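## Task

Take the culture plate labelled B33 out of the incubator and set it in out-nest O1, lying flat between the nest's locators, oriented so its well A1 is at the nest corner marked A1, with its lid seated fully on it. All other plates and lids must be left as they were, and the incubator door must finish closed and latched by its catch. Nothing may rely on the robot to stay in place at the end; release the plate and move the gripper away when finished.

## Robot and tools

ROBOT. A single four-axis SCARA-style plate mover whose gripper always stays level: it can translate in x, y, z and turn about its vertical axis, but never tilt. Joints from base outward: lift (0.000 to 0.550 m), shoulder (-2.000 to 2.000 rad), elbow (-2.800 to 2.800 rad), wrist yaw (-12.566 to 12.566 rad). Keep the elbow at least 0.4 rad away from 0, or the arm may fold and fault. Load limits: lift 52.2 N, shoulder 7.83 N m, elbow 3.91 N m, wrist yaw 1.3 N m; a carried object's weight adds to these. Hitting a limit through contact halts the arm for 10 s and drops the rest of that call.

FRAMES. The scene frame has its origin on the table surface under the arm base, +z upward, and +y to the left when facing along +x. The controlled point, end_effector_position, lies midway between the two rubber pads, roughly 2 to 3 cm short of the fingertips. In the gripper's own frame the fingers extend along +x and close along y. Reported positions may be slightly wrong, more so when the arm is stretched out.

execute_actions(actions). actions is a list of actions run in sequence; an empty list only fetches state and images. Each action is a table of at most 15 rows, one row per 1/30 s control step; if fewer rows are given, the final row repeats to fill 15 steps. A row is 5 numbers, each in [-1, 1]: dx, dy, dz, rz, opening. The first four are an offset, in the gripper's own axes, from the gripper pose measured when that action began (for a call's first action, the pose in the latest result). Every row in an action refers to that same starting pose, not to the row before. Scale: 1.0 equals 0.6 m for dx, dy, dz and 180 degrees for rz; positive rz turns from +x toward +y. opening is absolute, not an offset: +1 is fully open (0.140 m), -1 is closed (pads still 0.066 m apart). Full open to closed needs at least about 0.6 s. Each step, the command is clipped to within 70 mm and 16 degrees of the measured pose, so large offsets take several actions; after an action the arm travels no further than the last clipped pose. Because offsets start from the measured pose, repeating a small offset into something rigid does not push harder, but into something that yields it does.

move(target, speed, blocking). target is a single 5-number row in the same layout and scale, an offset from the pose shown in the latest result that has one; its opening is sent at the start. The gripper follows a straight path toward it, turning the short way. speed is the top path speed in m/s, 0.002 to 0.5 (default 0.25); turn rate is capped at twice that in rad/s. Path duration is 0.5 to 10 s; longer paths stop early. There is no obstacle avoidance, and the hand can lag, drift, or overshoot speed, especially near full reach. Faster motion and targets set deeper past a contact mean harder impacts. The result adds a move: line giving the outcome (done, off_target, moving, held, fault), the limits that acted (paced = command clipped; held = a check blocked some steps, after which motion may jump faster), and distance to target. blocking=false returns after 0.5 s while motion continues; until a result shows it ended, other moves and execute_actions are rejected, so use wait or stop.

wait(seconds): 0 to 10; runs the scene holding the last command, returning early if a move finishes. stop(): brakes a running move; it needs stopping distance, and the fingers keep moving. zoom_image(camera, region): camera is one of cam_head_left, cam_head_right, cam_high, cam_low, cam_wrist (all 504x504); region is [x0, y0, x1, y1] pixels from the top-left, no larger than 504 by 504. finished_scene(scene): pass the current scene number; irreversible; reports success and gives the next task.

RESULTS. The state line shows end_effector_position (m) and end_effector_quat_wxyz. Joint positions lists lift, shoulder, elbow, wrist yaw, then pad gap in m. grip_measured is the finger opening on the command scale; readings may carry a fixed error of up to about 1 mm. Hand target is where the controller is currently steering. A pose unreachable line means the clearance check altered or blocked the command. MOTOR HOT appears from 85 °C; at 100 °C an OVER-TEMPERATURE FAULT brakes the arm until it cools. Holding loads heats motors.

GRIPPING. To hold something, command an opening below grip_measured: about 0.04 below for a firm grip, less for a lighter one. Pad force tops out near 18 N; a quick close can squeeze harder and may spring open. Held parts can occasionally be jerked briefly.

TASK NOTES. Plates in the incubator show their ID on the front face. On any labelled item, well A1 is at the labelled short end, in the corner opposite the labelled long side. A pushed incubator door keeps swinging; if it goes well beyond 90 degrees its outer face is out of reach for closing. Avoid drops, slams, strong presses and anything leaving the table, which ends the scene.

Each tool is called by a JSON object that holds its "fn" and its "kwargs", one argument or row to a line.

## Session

{"fn": "execute_actions", "kwargs": {
  "actions": []
}}

Scene clock: 0.00 s.
end_effector_position=(+0.4545, +0.0193, +0.1440) grip_measured=+1.00 end_effector_quat_wxyz=(+0.972, -0.000, -0.000, +0.236)
Joint positions: [ 0.139 -1.308 -0.613 -3.886  0.14 ]
Motor temperatures (°C, as the motors report them): [28 21 22 23]
Hand target: +0.454, +0.019, +0.144; +0.972, -0.000, -0.000, +0.236

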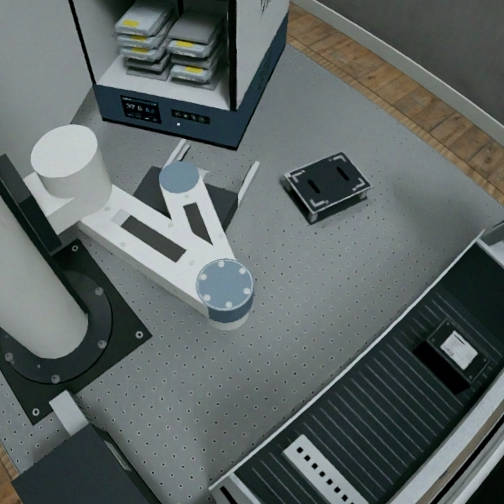

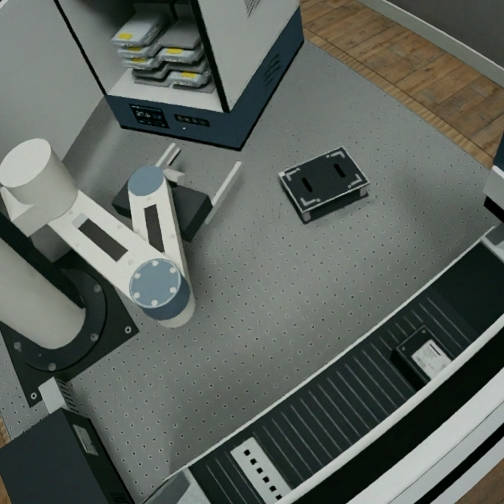

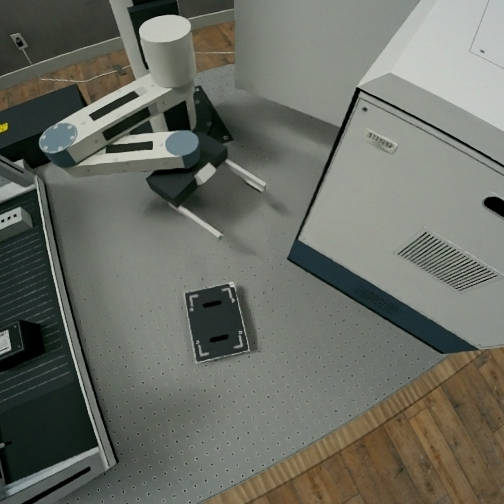

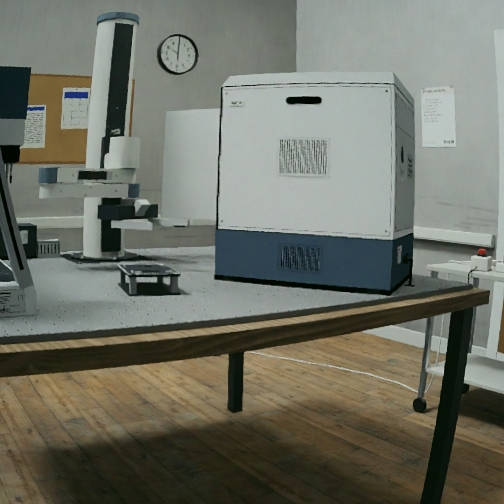

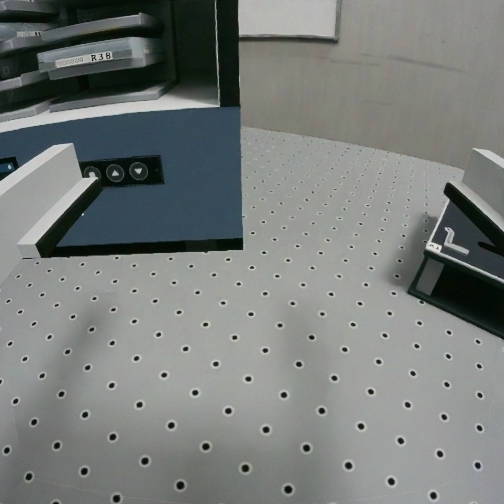

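{"fn": "move", "kwargs": {
  "target": [0.093,0.27,0.17,0.02,-0.12],
  "speed": 0.4
}}

{"fn": "zoom_image", "kwargs": {
  "camera": "cam_wrist",
  "region": [60, 0, 440, 280]
}}

Scene clock: 6.93 s.
end_effector_position=(+0.4296, +0.1891, +0.2460) grip_measured=-0.12 end_effector_quat_wxyz=(+0.964, -0.000, -0.000, +0.267)
Joint positions: [ 0.241 -0.3   -0.684 -4.76   0.099]
Motor temperatures (°C, as the motors report them): [28 21 22 23]
Hand target: +0.430, +0.189, +0.246; +0.964, -0.000, -0.000, +0.266
Off the commanded pose: 0.000 m, 0 deg.
move: done; limits=paced

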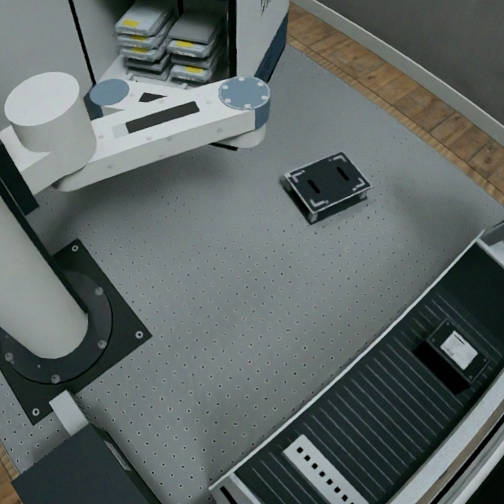

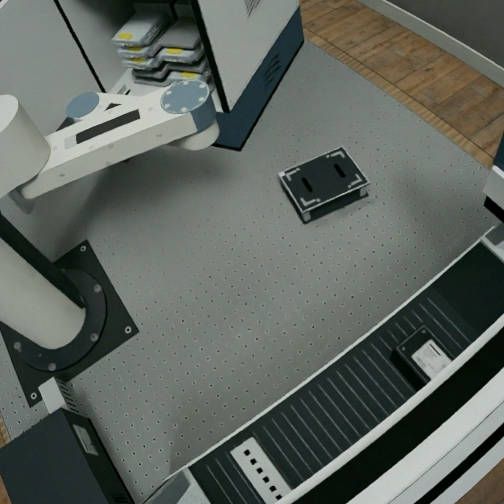

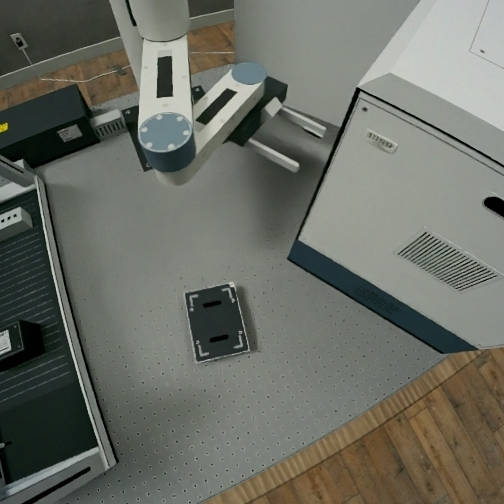

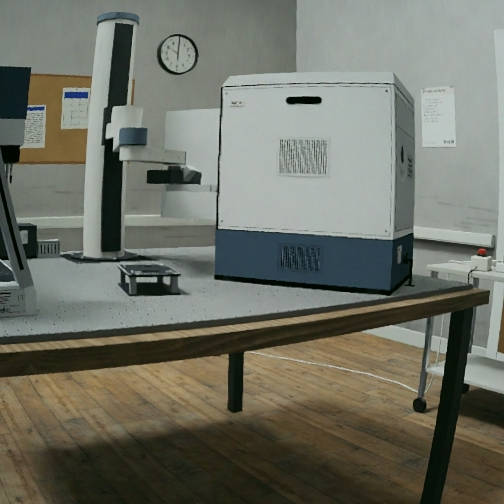

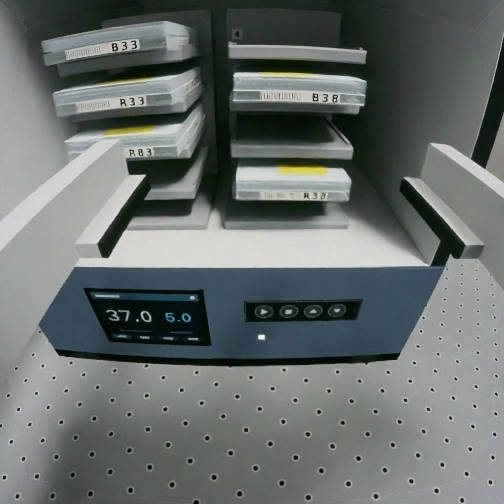

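Region (60, 0, 440, 280) of cam_wrist's 504x504 image, scaled by 1.326, with more detail than that image has; it fills the top 371 rows of this view, and the rest is white.

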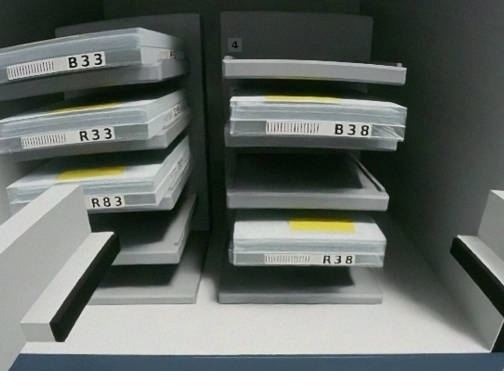

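{"fn": "move", "kwargs": {
  "target": [0.1,0.165,0.095,0,-0.12]
}}

Scene clock: 9.37 s.
end_effector_position=(+0.4301, +0.3049, +0.3031) grip_measured=-0.12 end_effector_quat_wxyz=(+0.964, -0.000, -0.000, +0.267)
Joint positions: [ 0.298  0.142 -1.079 -4.807  0.099]
Motor temperatures (°C, as the motors report them): [28 21 22 23]
Hand target: +0.430, +0.305, +0.303; +0.964, -0.000, -0.000, +0.267
Off the commanded pose: 0.000 m, 0 deg.
move: done

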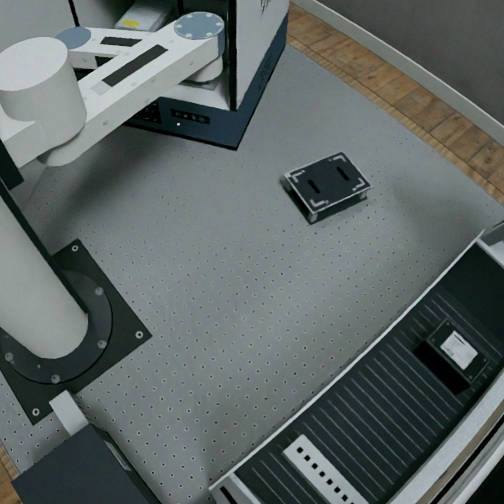

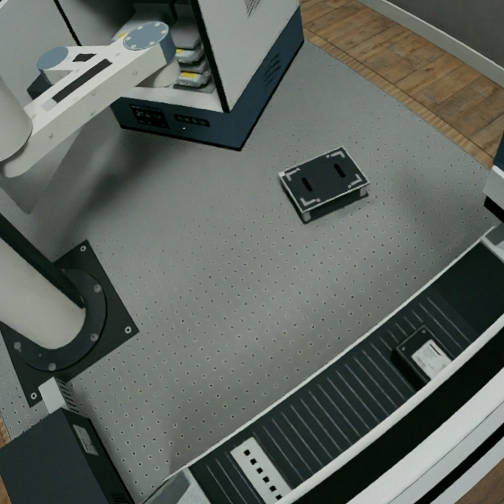

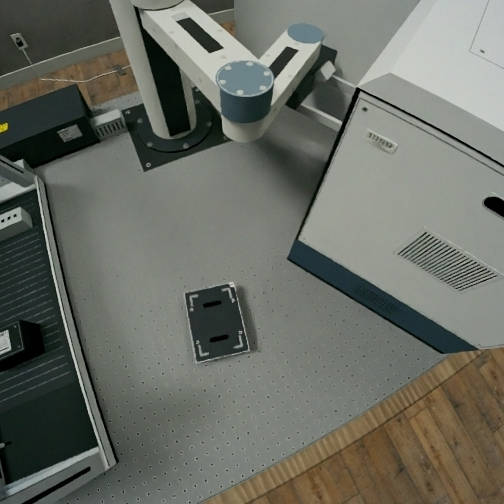

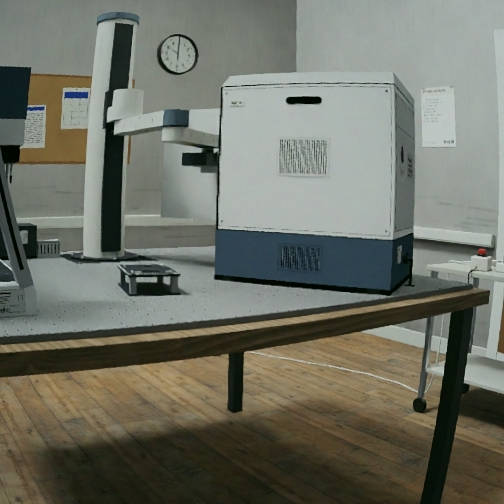

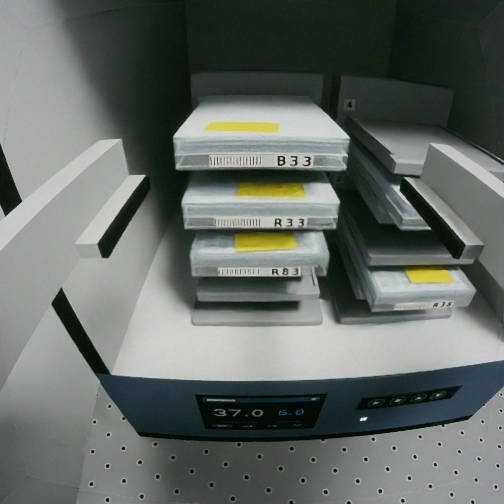

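{"fn": "move", "kwargs": {
  "target": [0.045,0.007,-0.004,0.003,-0.12]
}}

{"fn": "move", "kwargs": {
  "target": [0.087,0,0,0,-0.12],
  "speed": 0.1
}}

Scene clock: 14.27 s.
end_effector_position=(+0.4513, +0.3223, +0.3007) grip_measured=-0.12 end_effector_quat_wxyz=(+0.963, -0.000, -0.000, +0.271)
Joint positions: [ 0.296  0.149 -1.195 -4.688  0.099]
Motor temperatures (°C, as the motors report them): [28 21 22 23]
Hand target: +0.451, +0.322, +0.301; +0.963, -0.000, -0.000, +0.271
Off the commanded pose: 0.000 m, 0 deg.
move: done

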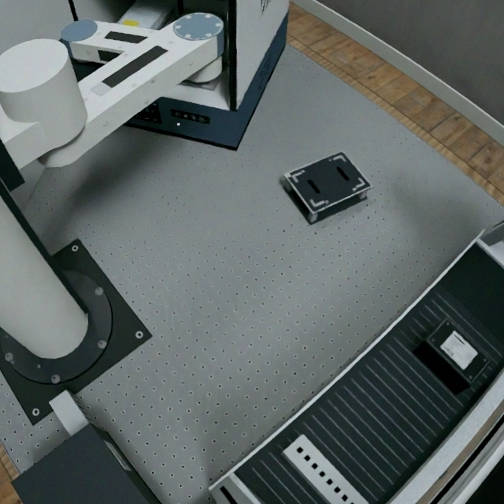

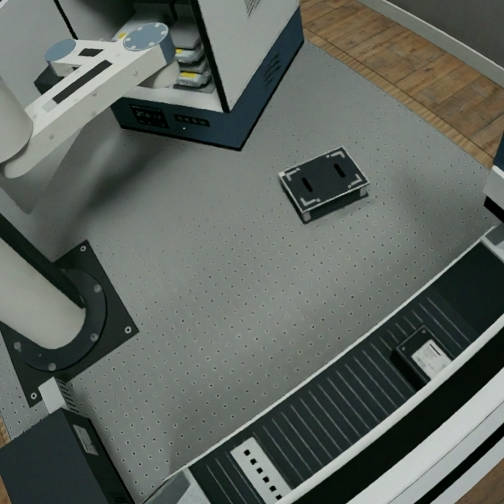

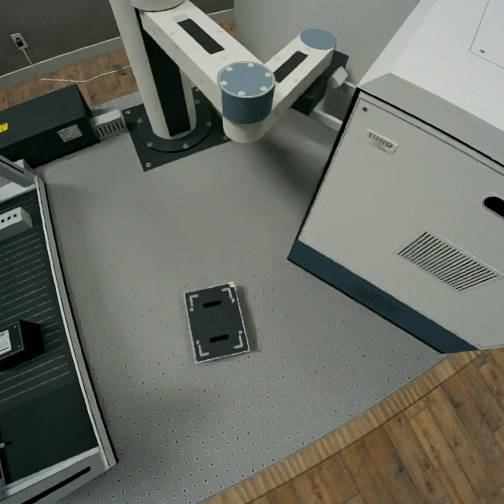

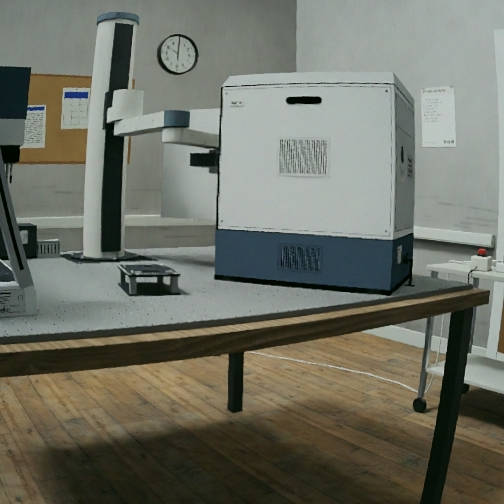

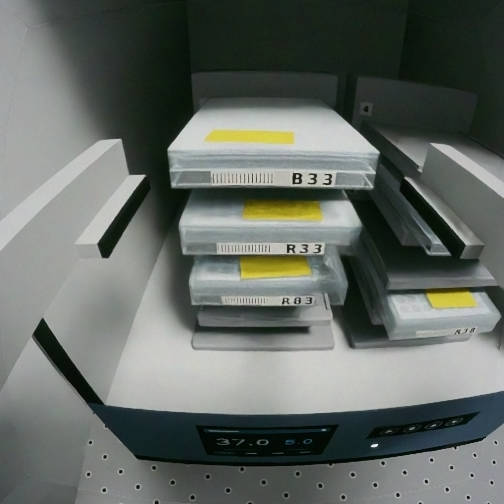

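Scene clock: 15.07 s.
end_effector_position=(+0.4960, +0.3493, +0.3007) grip_measured=-0.12 end_effector_quat_wxyz=(+0.963, -0.000, -0.000, +0.270)
Joint positions: [ 0.296  0.173 -1.429 -4.48   0.099]
Motor temperatures (°C, as the motors report them): [28 21 22 23]
Hand target: +0.496, +0.349, +0.301; +0.963, -0.000, -0.000, +0.271
Off the commanded pose: 0.000 m, 0 deg.
move: done

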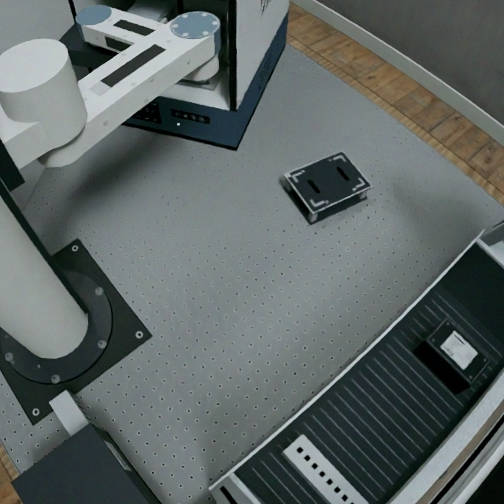

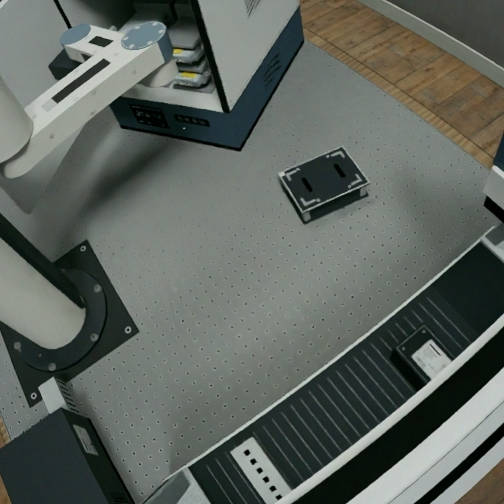

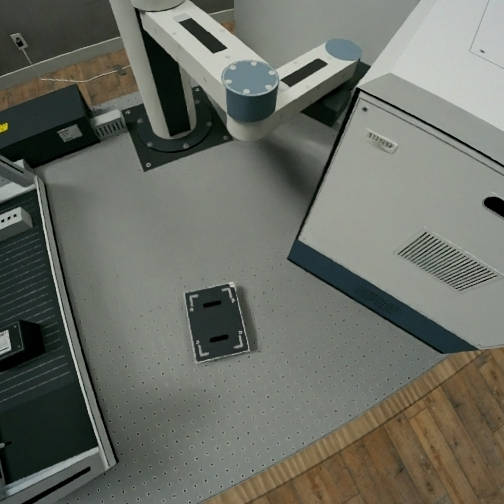

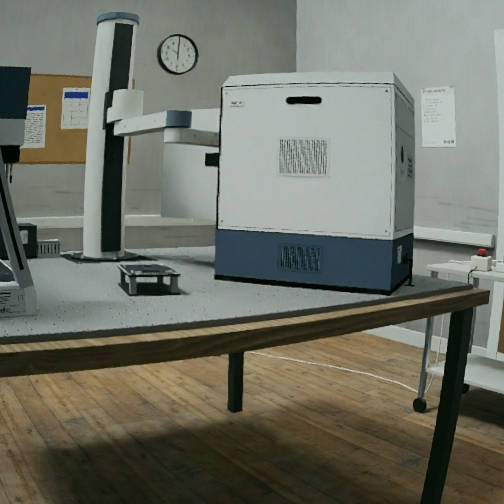

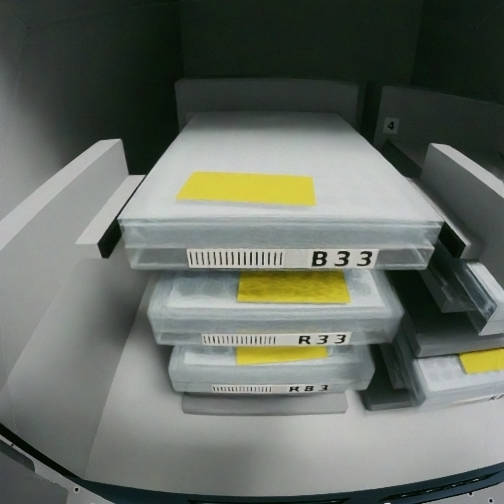

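{"fn": "move", "kwargs": {
  "target": [0.061,0.0015,-0.001,0,-0.12],
  "speed": 0.1
}}

{"fn": "execute_actions", "kwargs": {
  "actions": [
    [[0,0,0,0,-0.2],[0,0,0,0,-0.25],[0,0,0,0,-0.3],[0,0,0,0,-0.35],[0,0,0,0,-0.39],[0,0,0,0,-0.42],[0,0,0,0,-0.44],[0,0,0,0,-0.45],[0,0,0,0,-0.46],[0,0,0,0,-0.47],[0,0,0,0,-0.48],[0,0,0,0,-0.49],[0,0,0,0,-0.5],[0,0,0,0,-0.51],[0,0,0,0,-0.53]]
  ]
}}

{"fn": "wait", "kwargs": {
  "seconds": 0.2
}}

Scene clock: 19.80 s.
end_effector_position=(+0.5270, +0.3690, +0.3001) grip_measured=-0.12 end_effector_quat_wxyz=(+0.963, -0.000, -0.000, +0.270)
Joint positions: [ 0.295  0.215 -1.614 -4.338  0.099]
Motor temperatures (°C, as the motors report them): [28 21 22 23]
Hand target: +0.527, +0.369, +0.300; +0.963, -0.000, -0.000, +0.270
Off the commanded pose: 0.000 m, 0 deg.
move: done

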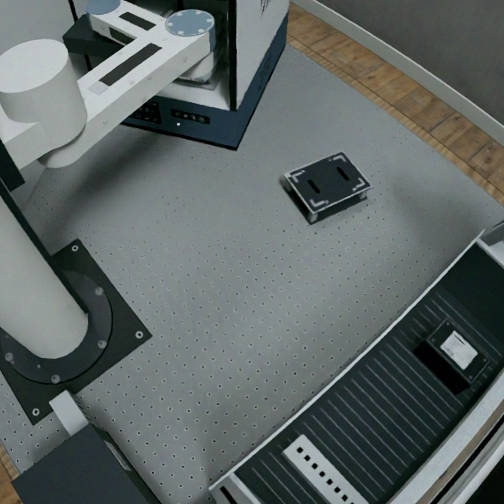

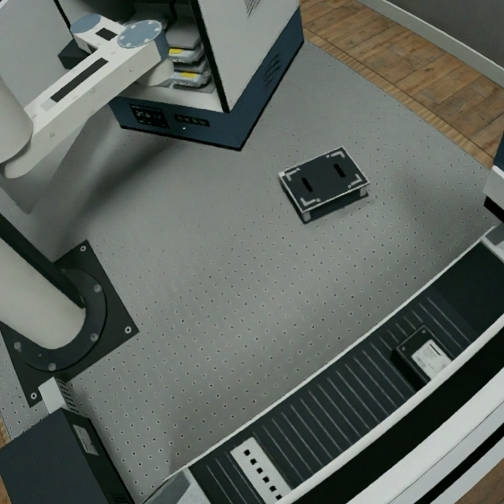

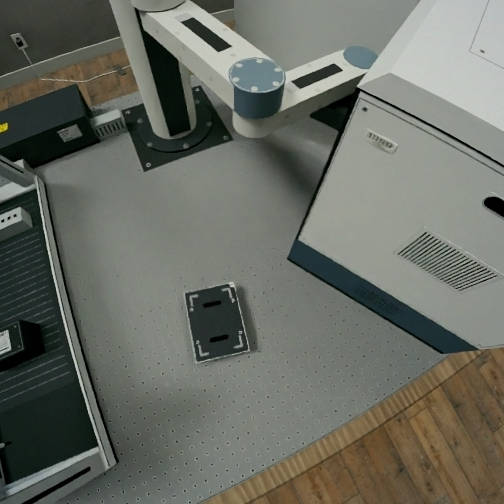

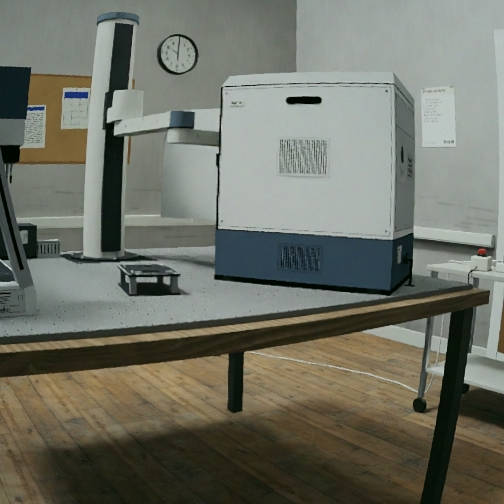

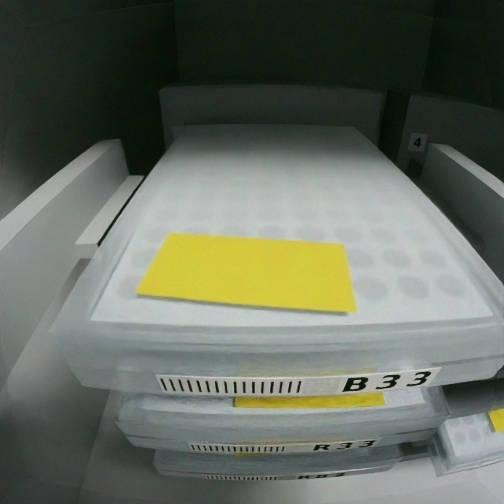

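Scene clock: 20.30 s.
end_effector_position=(+0.5270, +0.3690, +0.3001) grip_measured=-0.48 end_effector_quat_wxyz=(+0.963, -0.000, -0.000, +0.270)
Joint positions: [ 0.295  0.215 -1.614 -4.338  0.085]
Motor temperatures (°C, as the motors report them): [28 21 22 23]
Hand target: +0.527, +0.369, +0.300; +0.963, -0.000, -0.000, +0.270
Off the commanded pose: 0.000 m, 0 deg.

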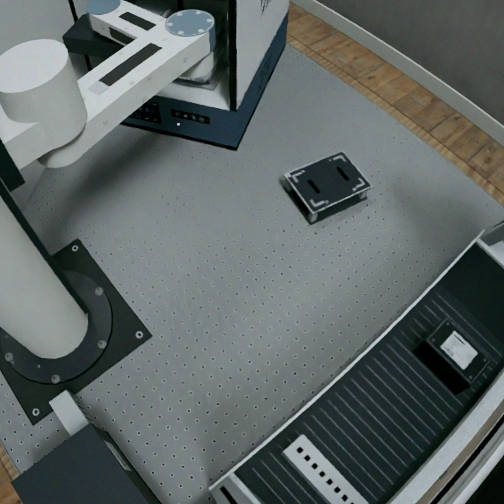

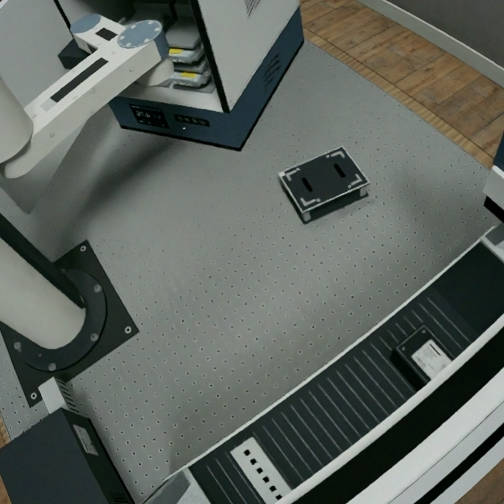

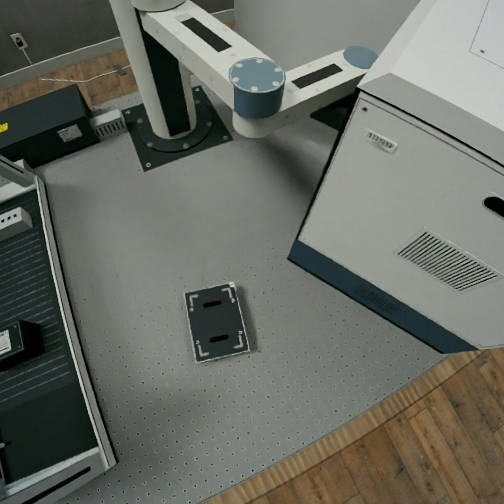

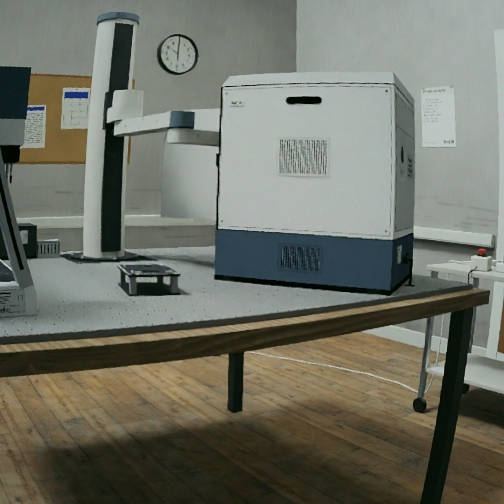

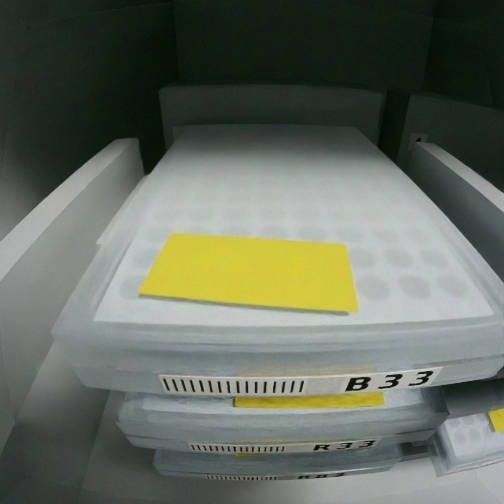

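Scene clock: 20.50 s.
end_effector_position=(+0.5270, +0.3690, +0.3001) grip_measured=-0.48 end_effector_quat_wxyz=(+0.963, -0.000, -0.000, +0.270)
Joint positions: [ 0.295  0.215 -1.614 -4.338  0.085]
Motor temperatures (°C, as the motors report them): [28 21 22 23]
Hand target: +0.527, +0.369, +0.300; +0.963, -0.000, -0.000, +0.270
Off the commanded pose: 0.000 m, 0 deg.
wait: 0.20 s; at rest by 0.17 s

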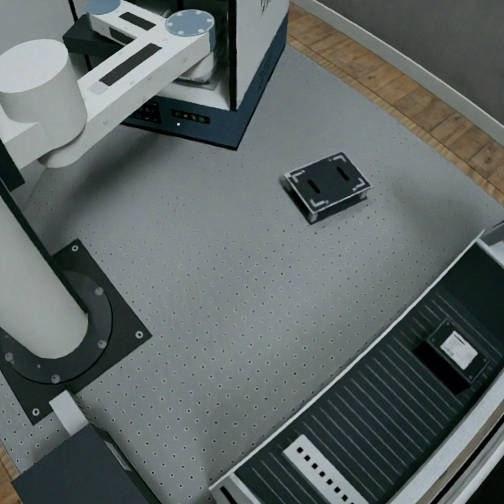

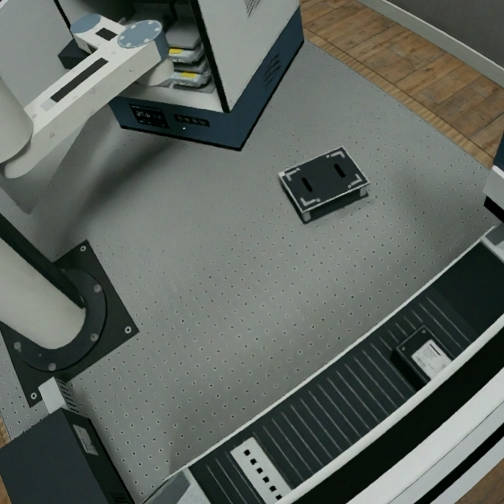

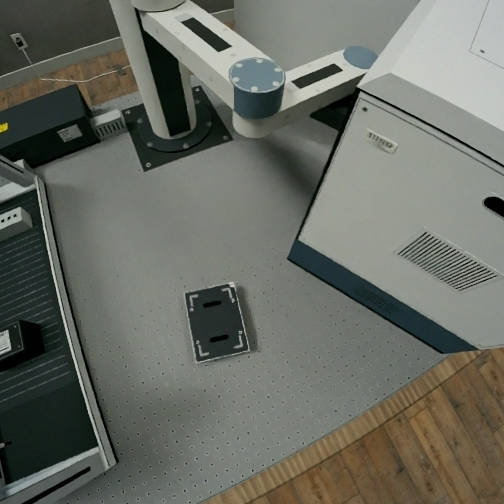

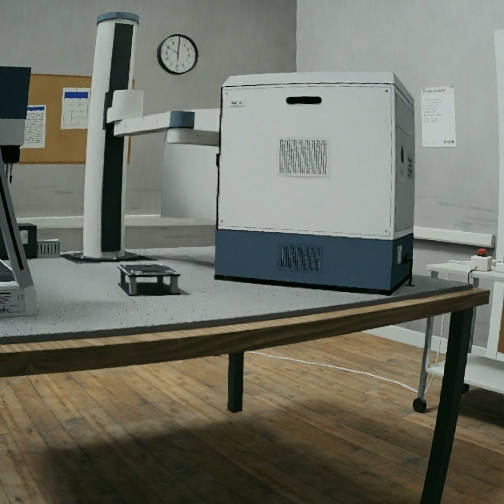

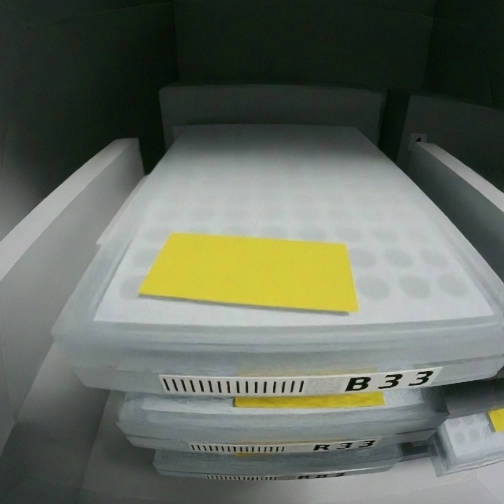

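{"fn": "move", "kwargs": {
  "target": [0,0,0.013,0,-0.54],
  "speed": 0.05
}}

Scene clock: 22.20 s.
end_effector_position=(+0.5270, +0.3690, +0.3079) grip_measured=-0.48 end_effector_quat_wxyz=(+0.963, -0.000, -0.000, +0.270)
Joint positions: [ 0.303  0.215 -1.614 -4.338  0.085]
Motor temperatures (°C, as the motors report them): [28 21 22 23]
Hand target: +0.527, +0.369, +0.308; +0.963, -0.000, -0.000, +0.270
Off the commanded pose: 0.000 m, 0 deg.
move: done

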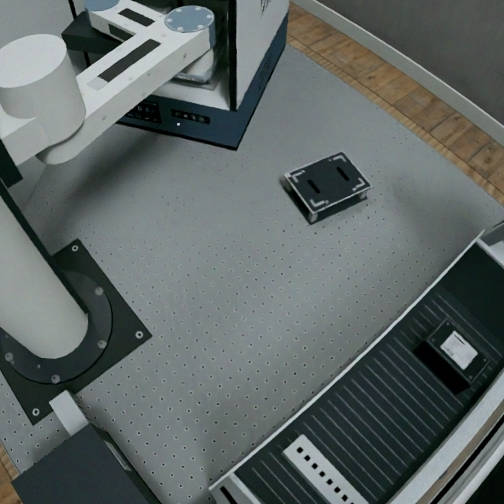

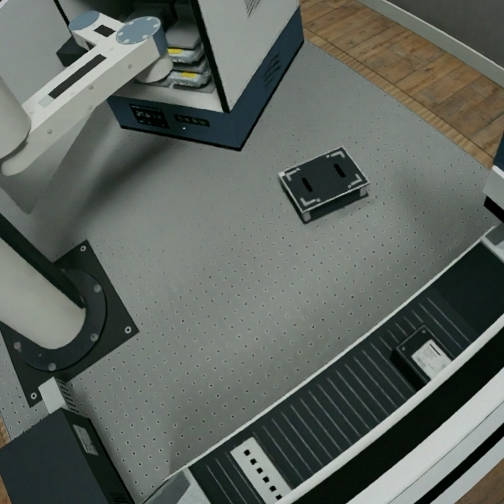

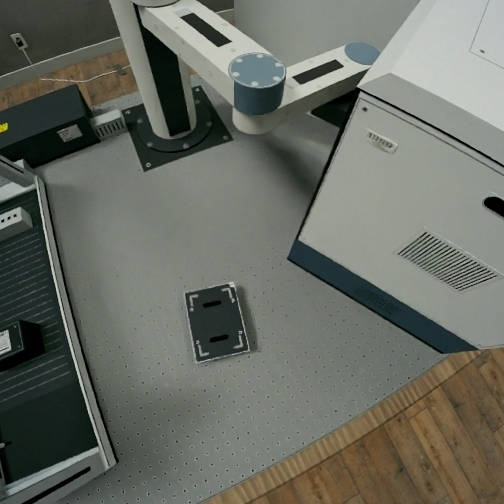

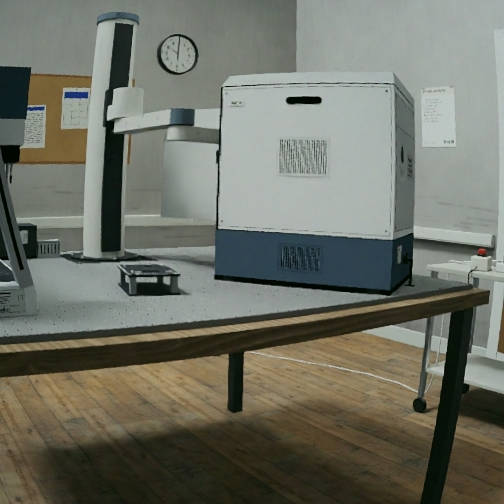

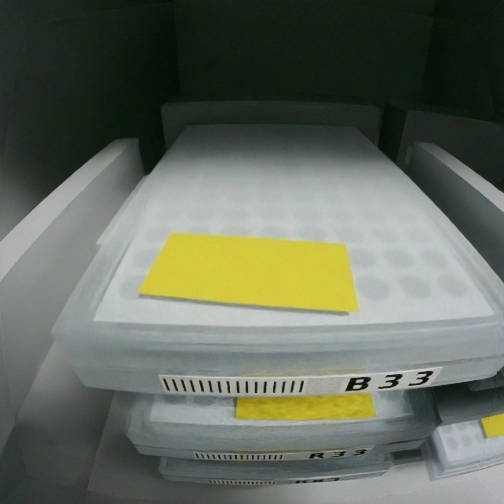

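{"fn": "move", "kwargs": {
  "target": [-0.325,0,0,0,-0.54]
}}

{"fn": "move", "kwargs": {
  "target": [0,-0.6,-0.2,-0.1,-0.54],
  "speed": 0.3
}}

{"fn": "move", "kwargs": {
  "target": [0.143,-0.175,-0.175,-0.135,-0.54]
}}

Scene clock: 26.60 s.
end_effector_position=(+0.3602, +0.2677, +0.3079) grip_measured=-0.48 end_effector_quat_wxyz=(+0.963, -0.000, -0.000, +0.270)
Joint positions: [ 0.303  0.254 -0.799 -5.191  0.085]
Motor temperatures (°C, as the motors report them): [28 21 22 23]
Hand target: +0.360, +0.268, +0.308; +0.963, -0.000, -0.000, +0.270
Off the commanded pose: 0.000 m, 0 deg.
move: done

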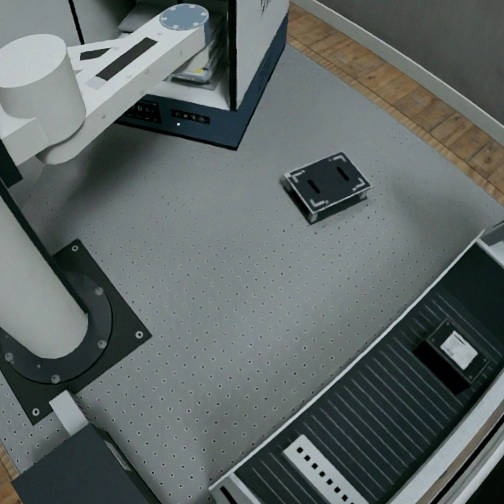

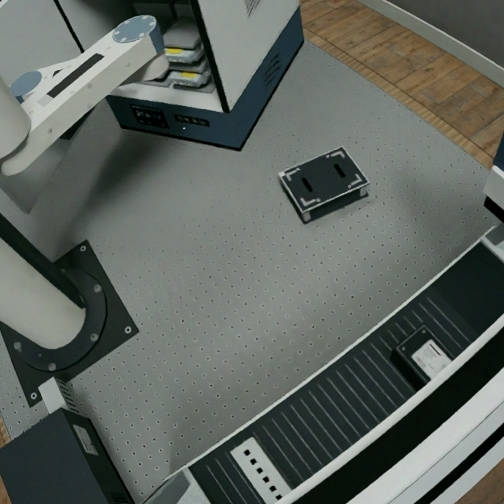

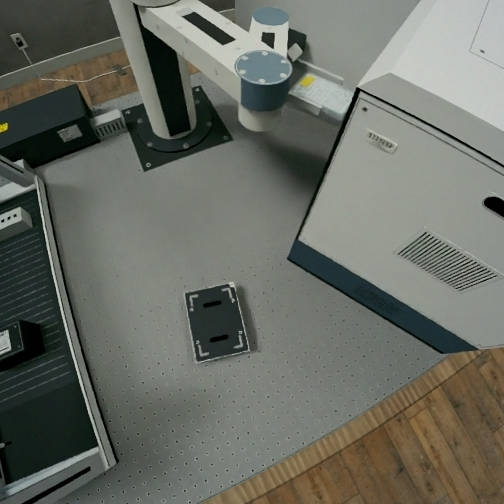

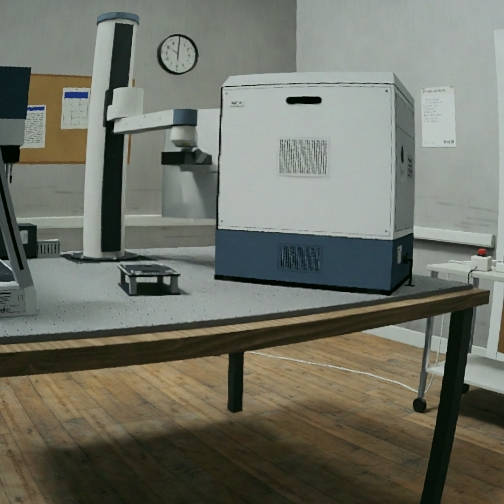

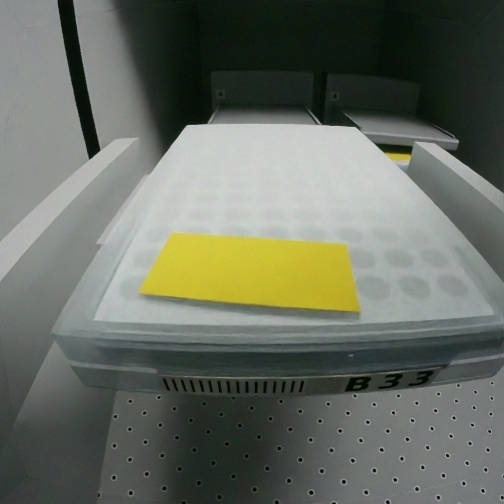

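Scene clock: 28.33 s.
end_effector_position=(+0.5479, -0.0400, +0.1879) grip_measured=-0.48 end_effector_quat_wxyz=(+0.993, -0.000, -0.000, +0.116)
Joint positions: [ 0.183 -1.234 -0.981 -3.836  0.085]
Motor temperatures (°C, as the motors report them): [28 21 22 23]
Hand target: +0.548, -0.040, +0.188; +0.993, -0.000, -0.000, +0.116
Off the commanded pose: 0.000 m, 0 deg.
move: done

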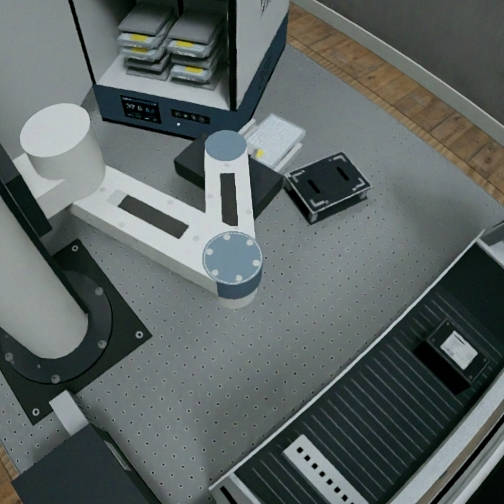

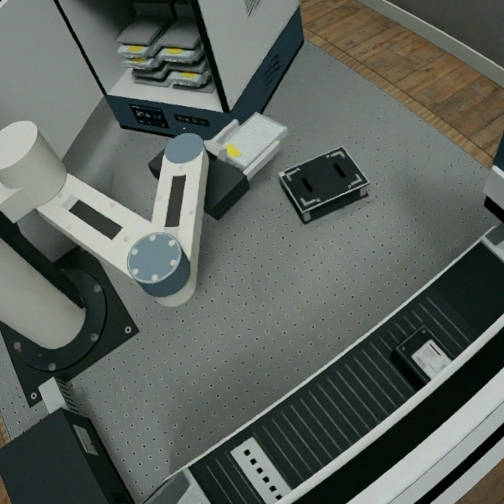

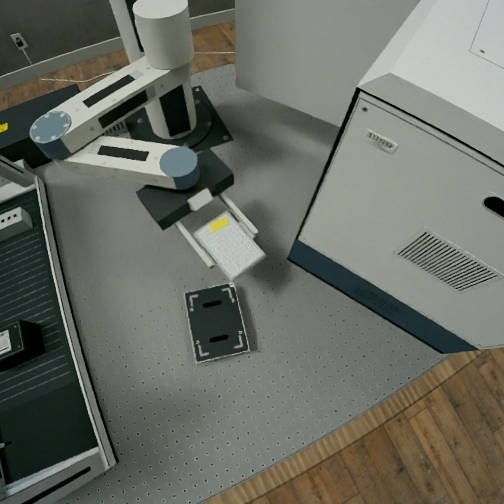

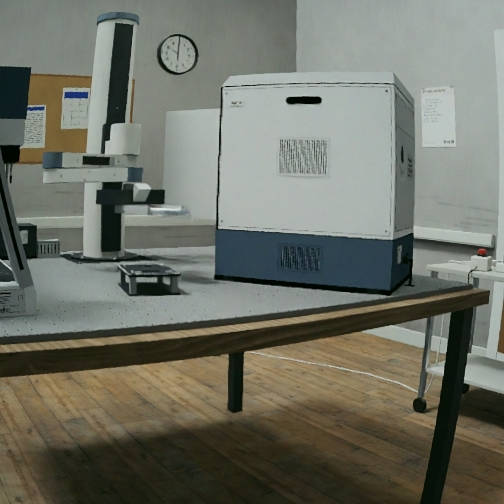

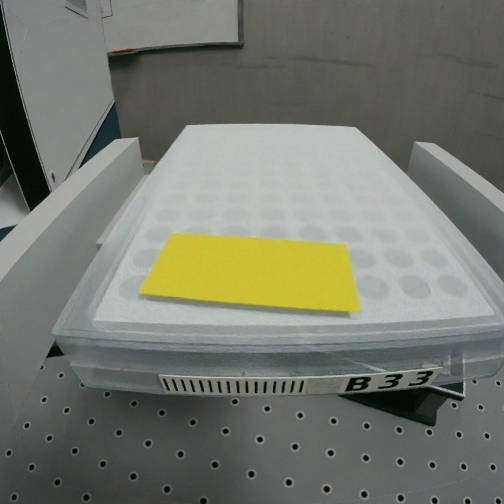

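Scene clock: 29.53 s.
end_effector_position=(+0.6556, -0.1224, +0.0828) grip_measured=-0.48 end_effector_quat_wxyz=(+0.995, -0.000, -0.000, -0.096)
Joint positions: [ 0.078 -1.009 -1.503 -3.962  0.085]
Motor temperatures (°C, as the motors report them): [28 21 22 23]
Hand target: +0.656, -0.122, +0.083; +0.995, -0.000, -0.000, -0.095
Off the commanded pose: 0.000 m, 0 deg.
move: done

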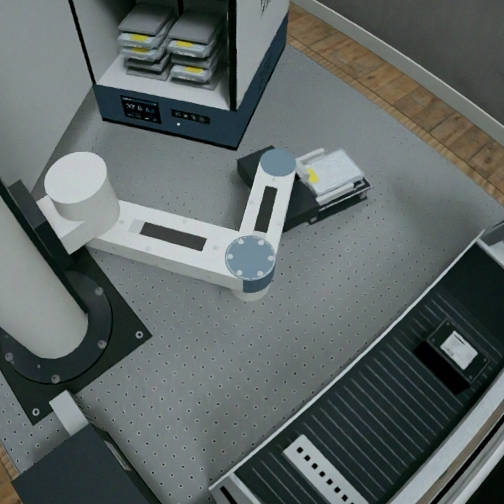

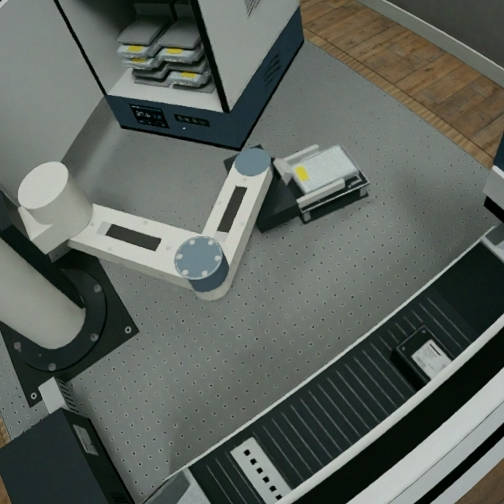

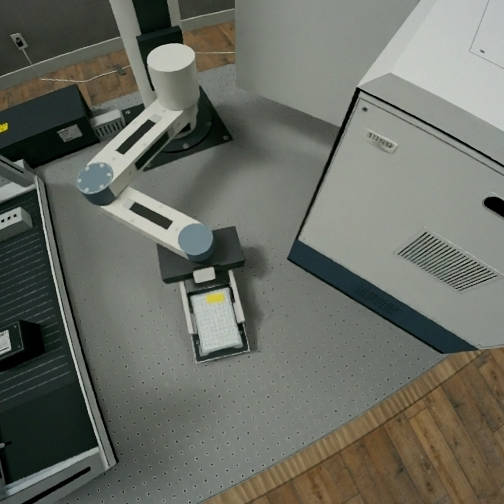

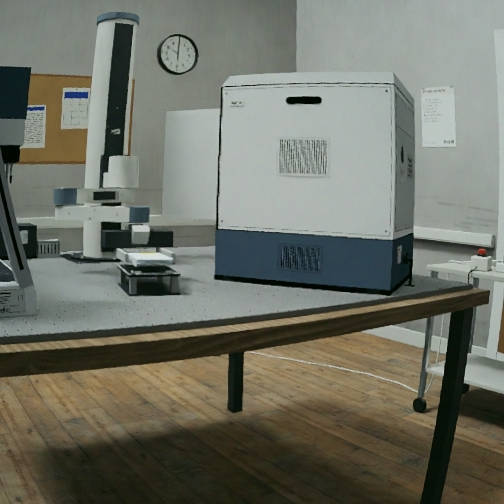

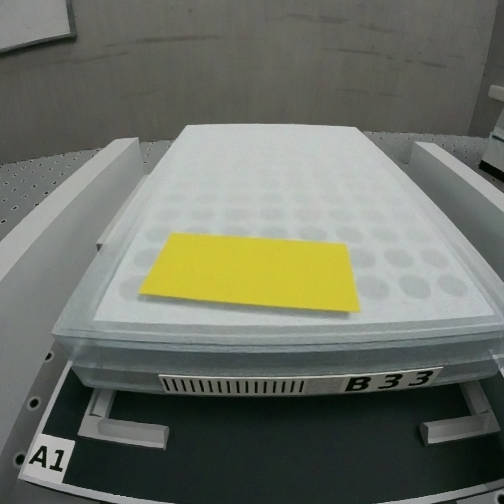

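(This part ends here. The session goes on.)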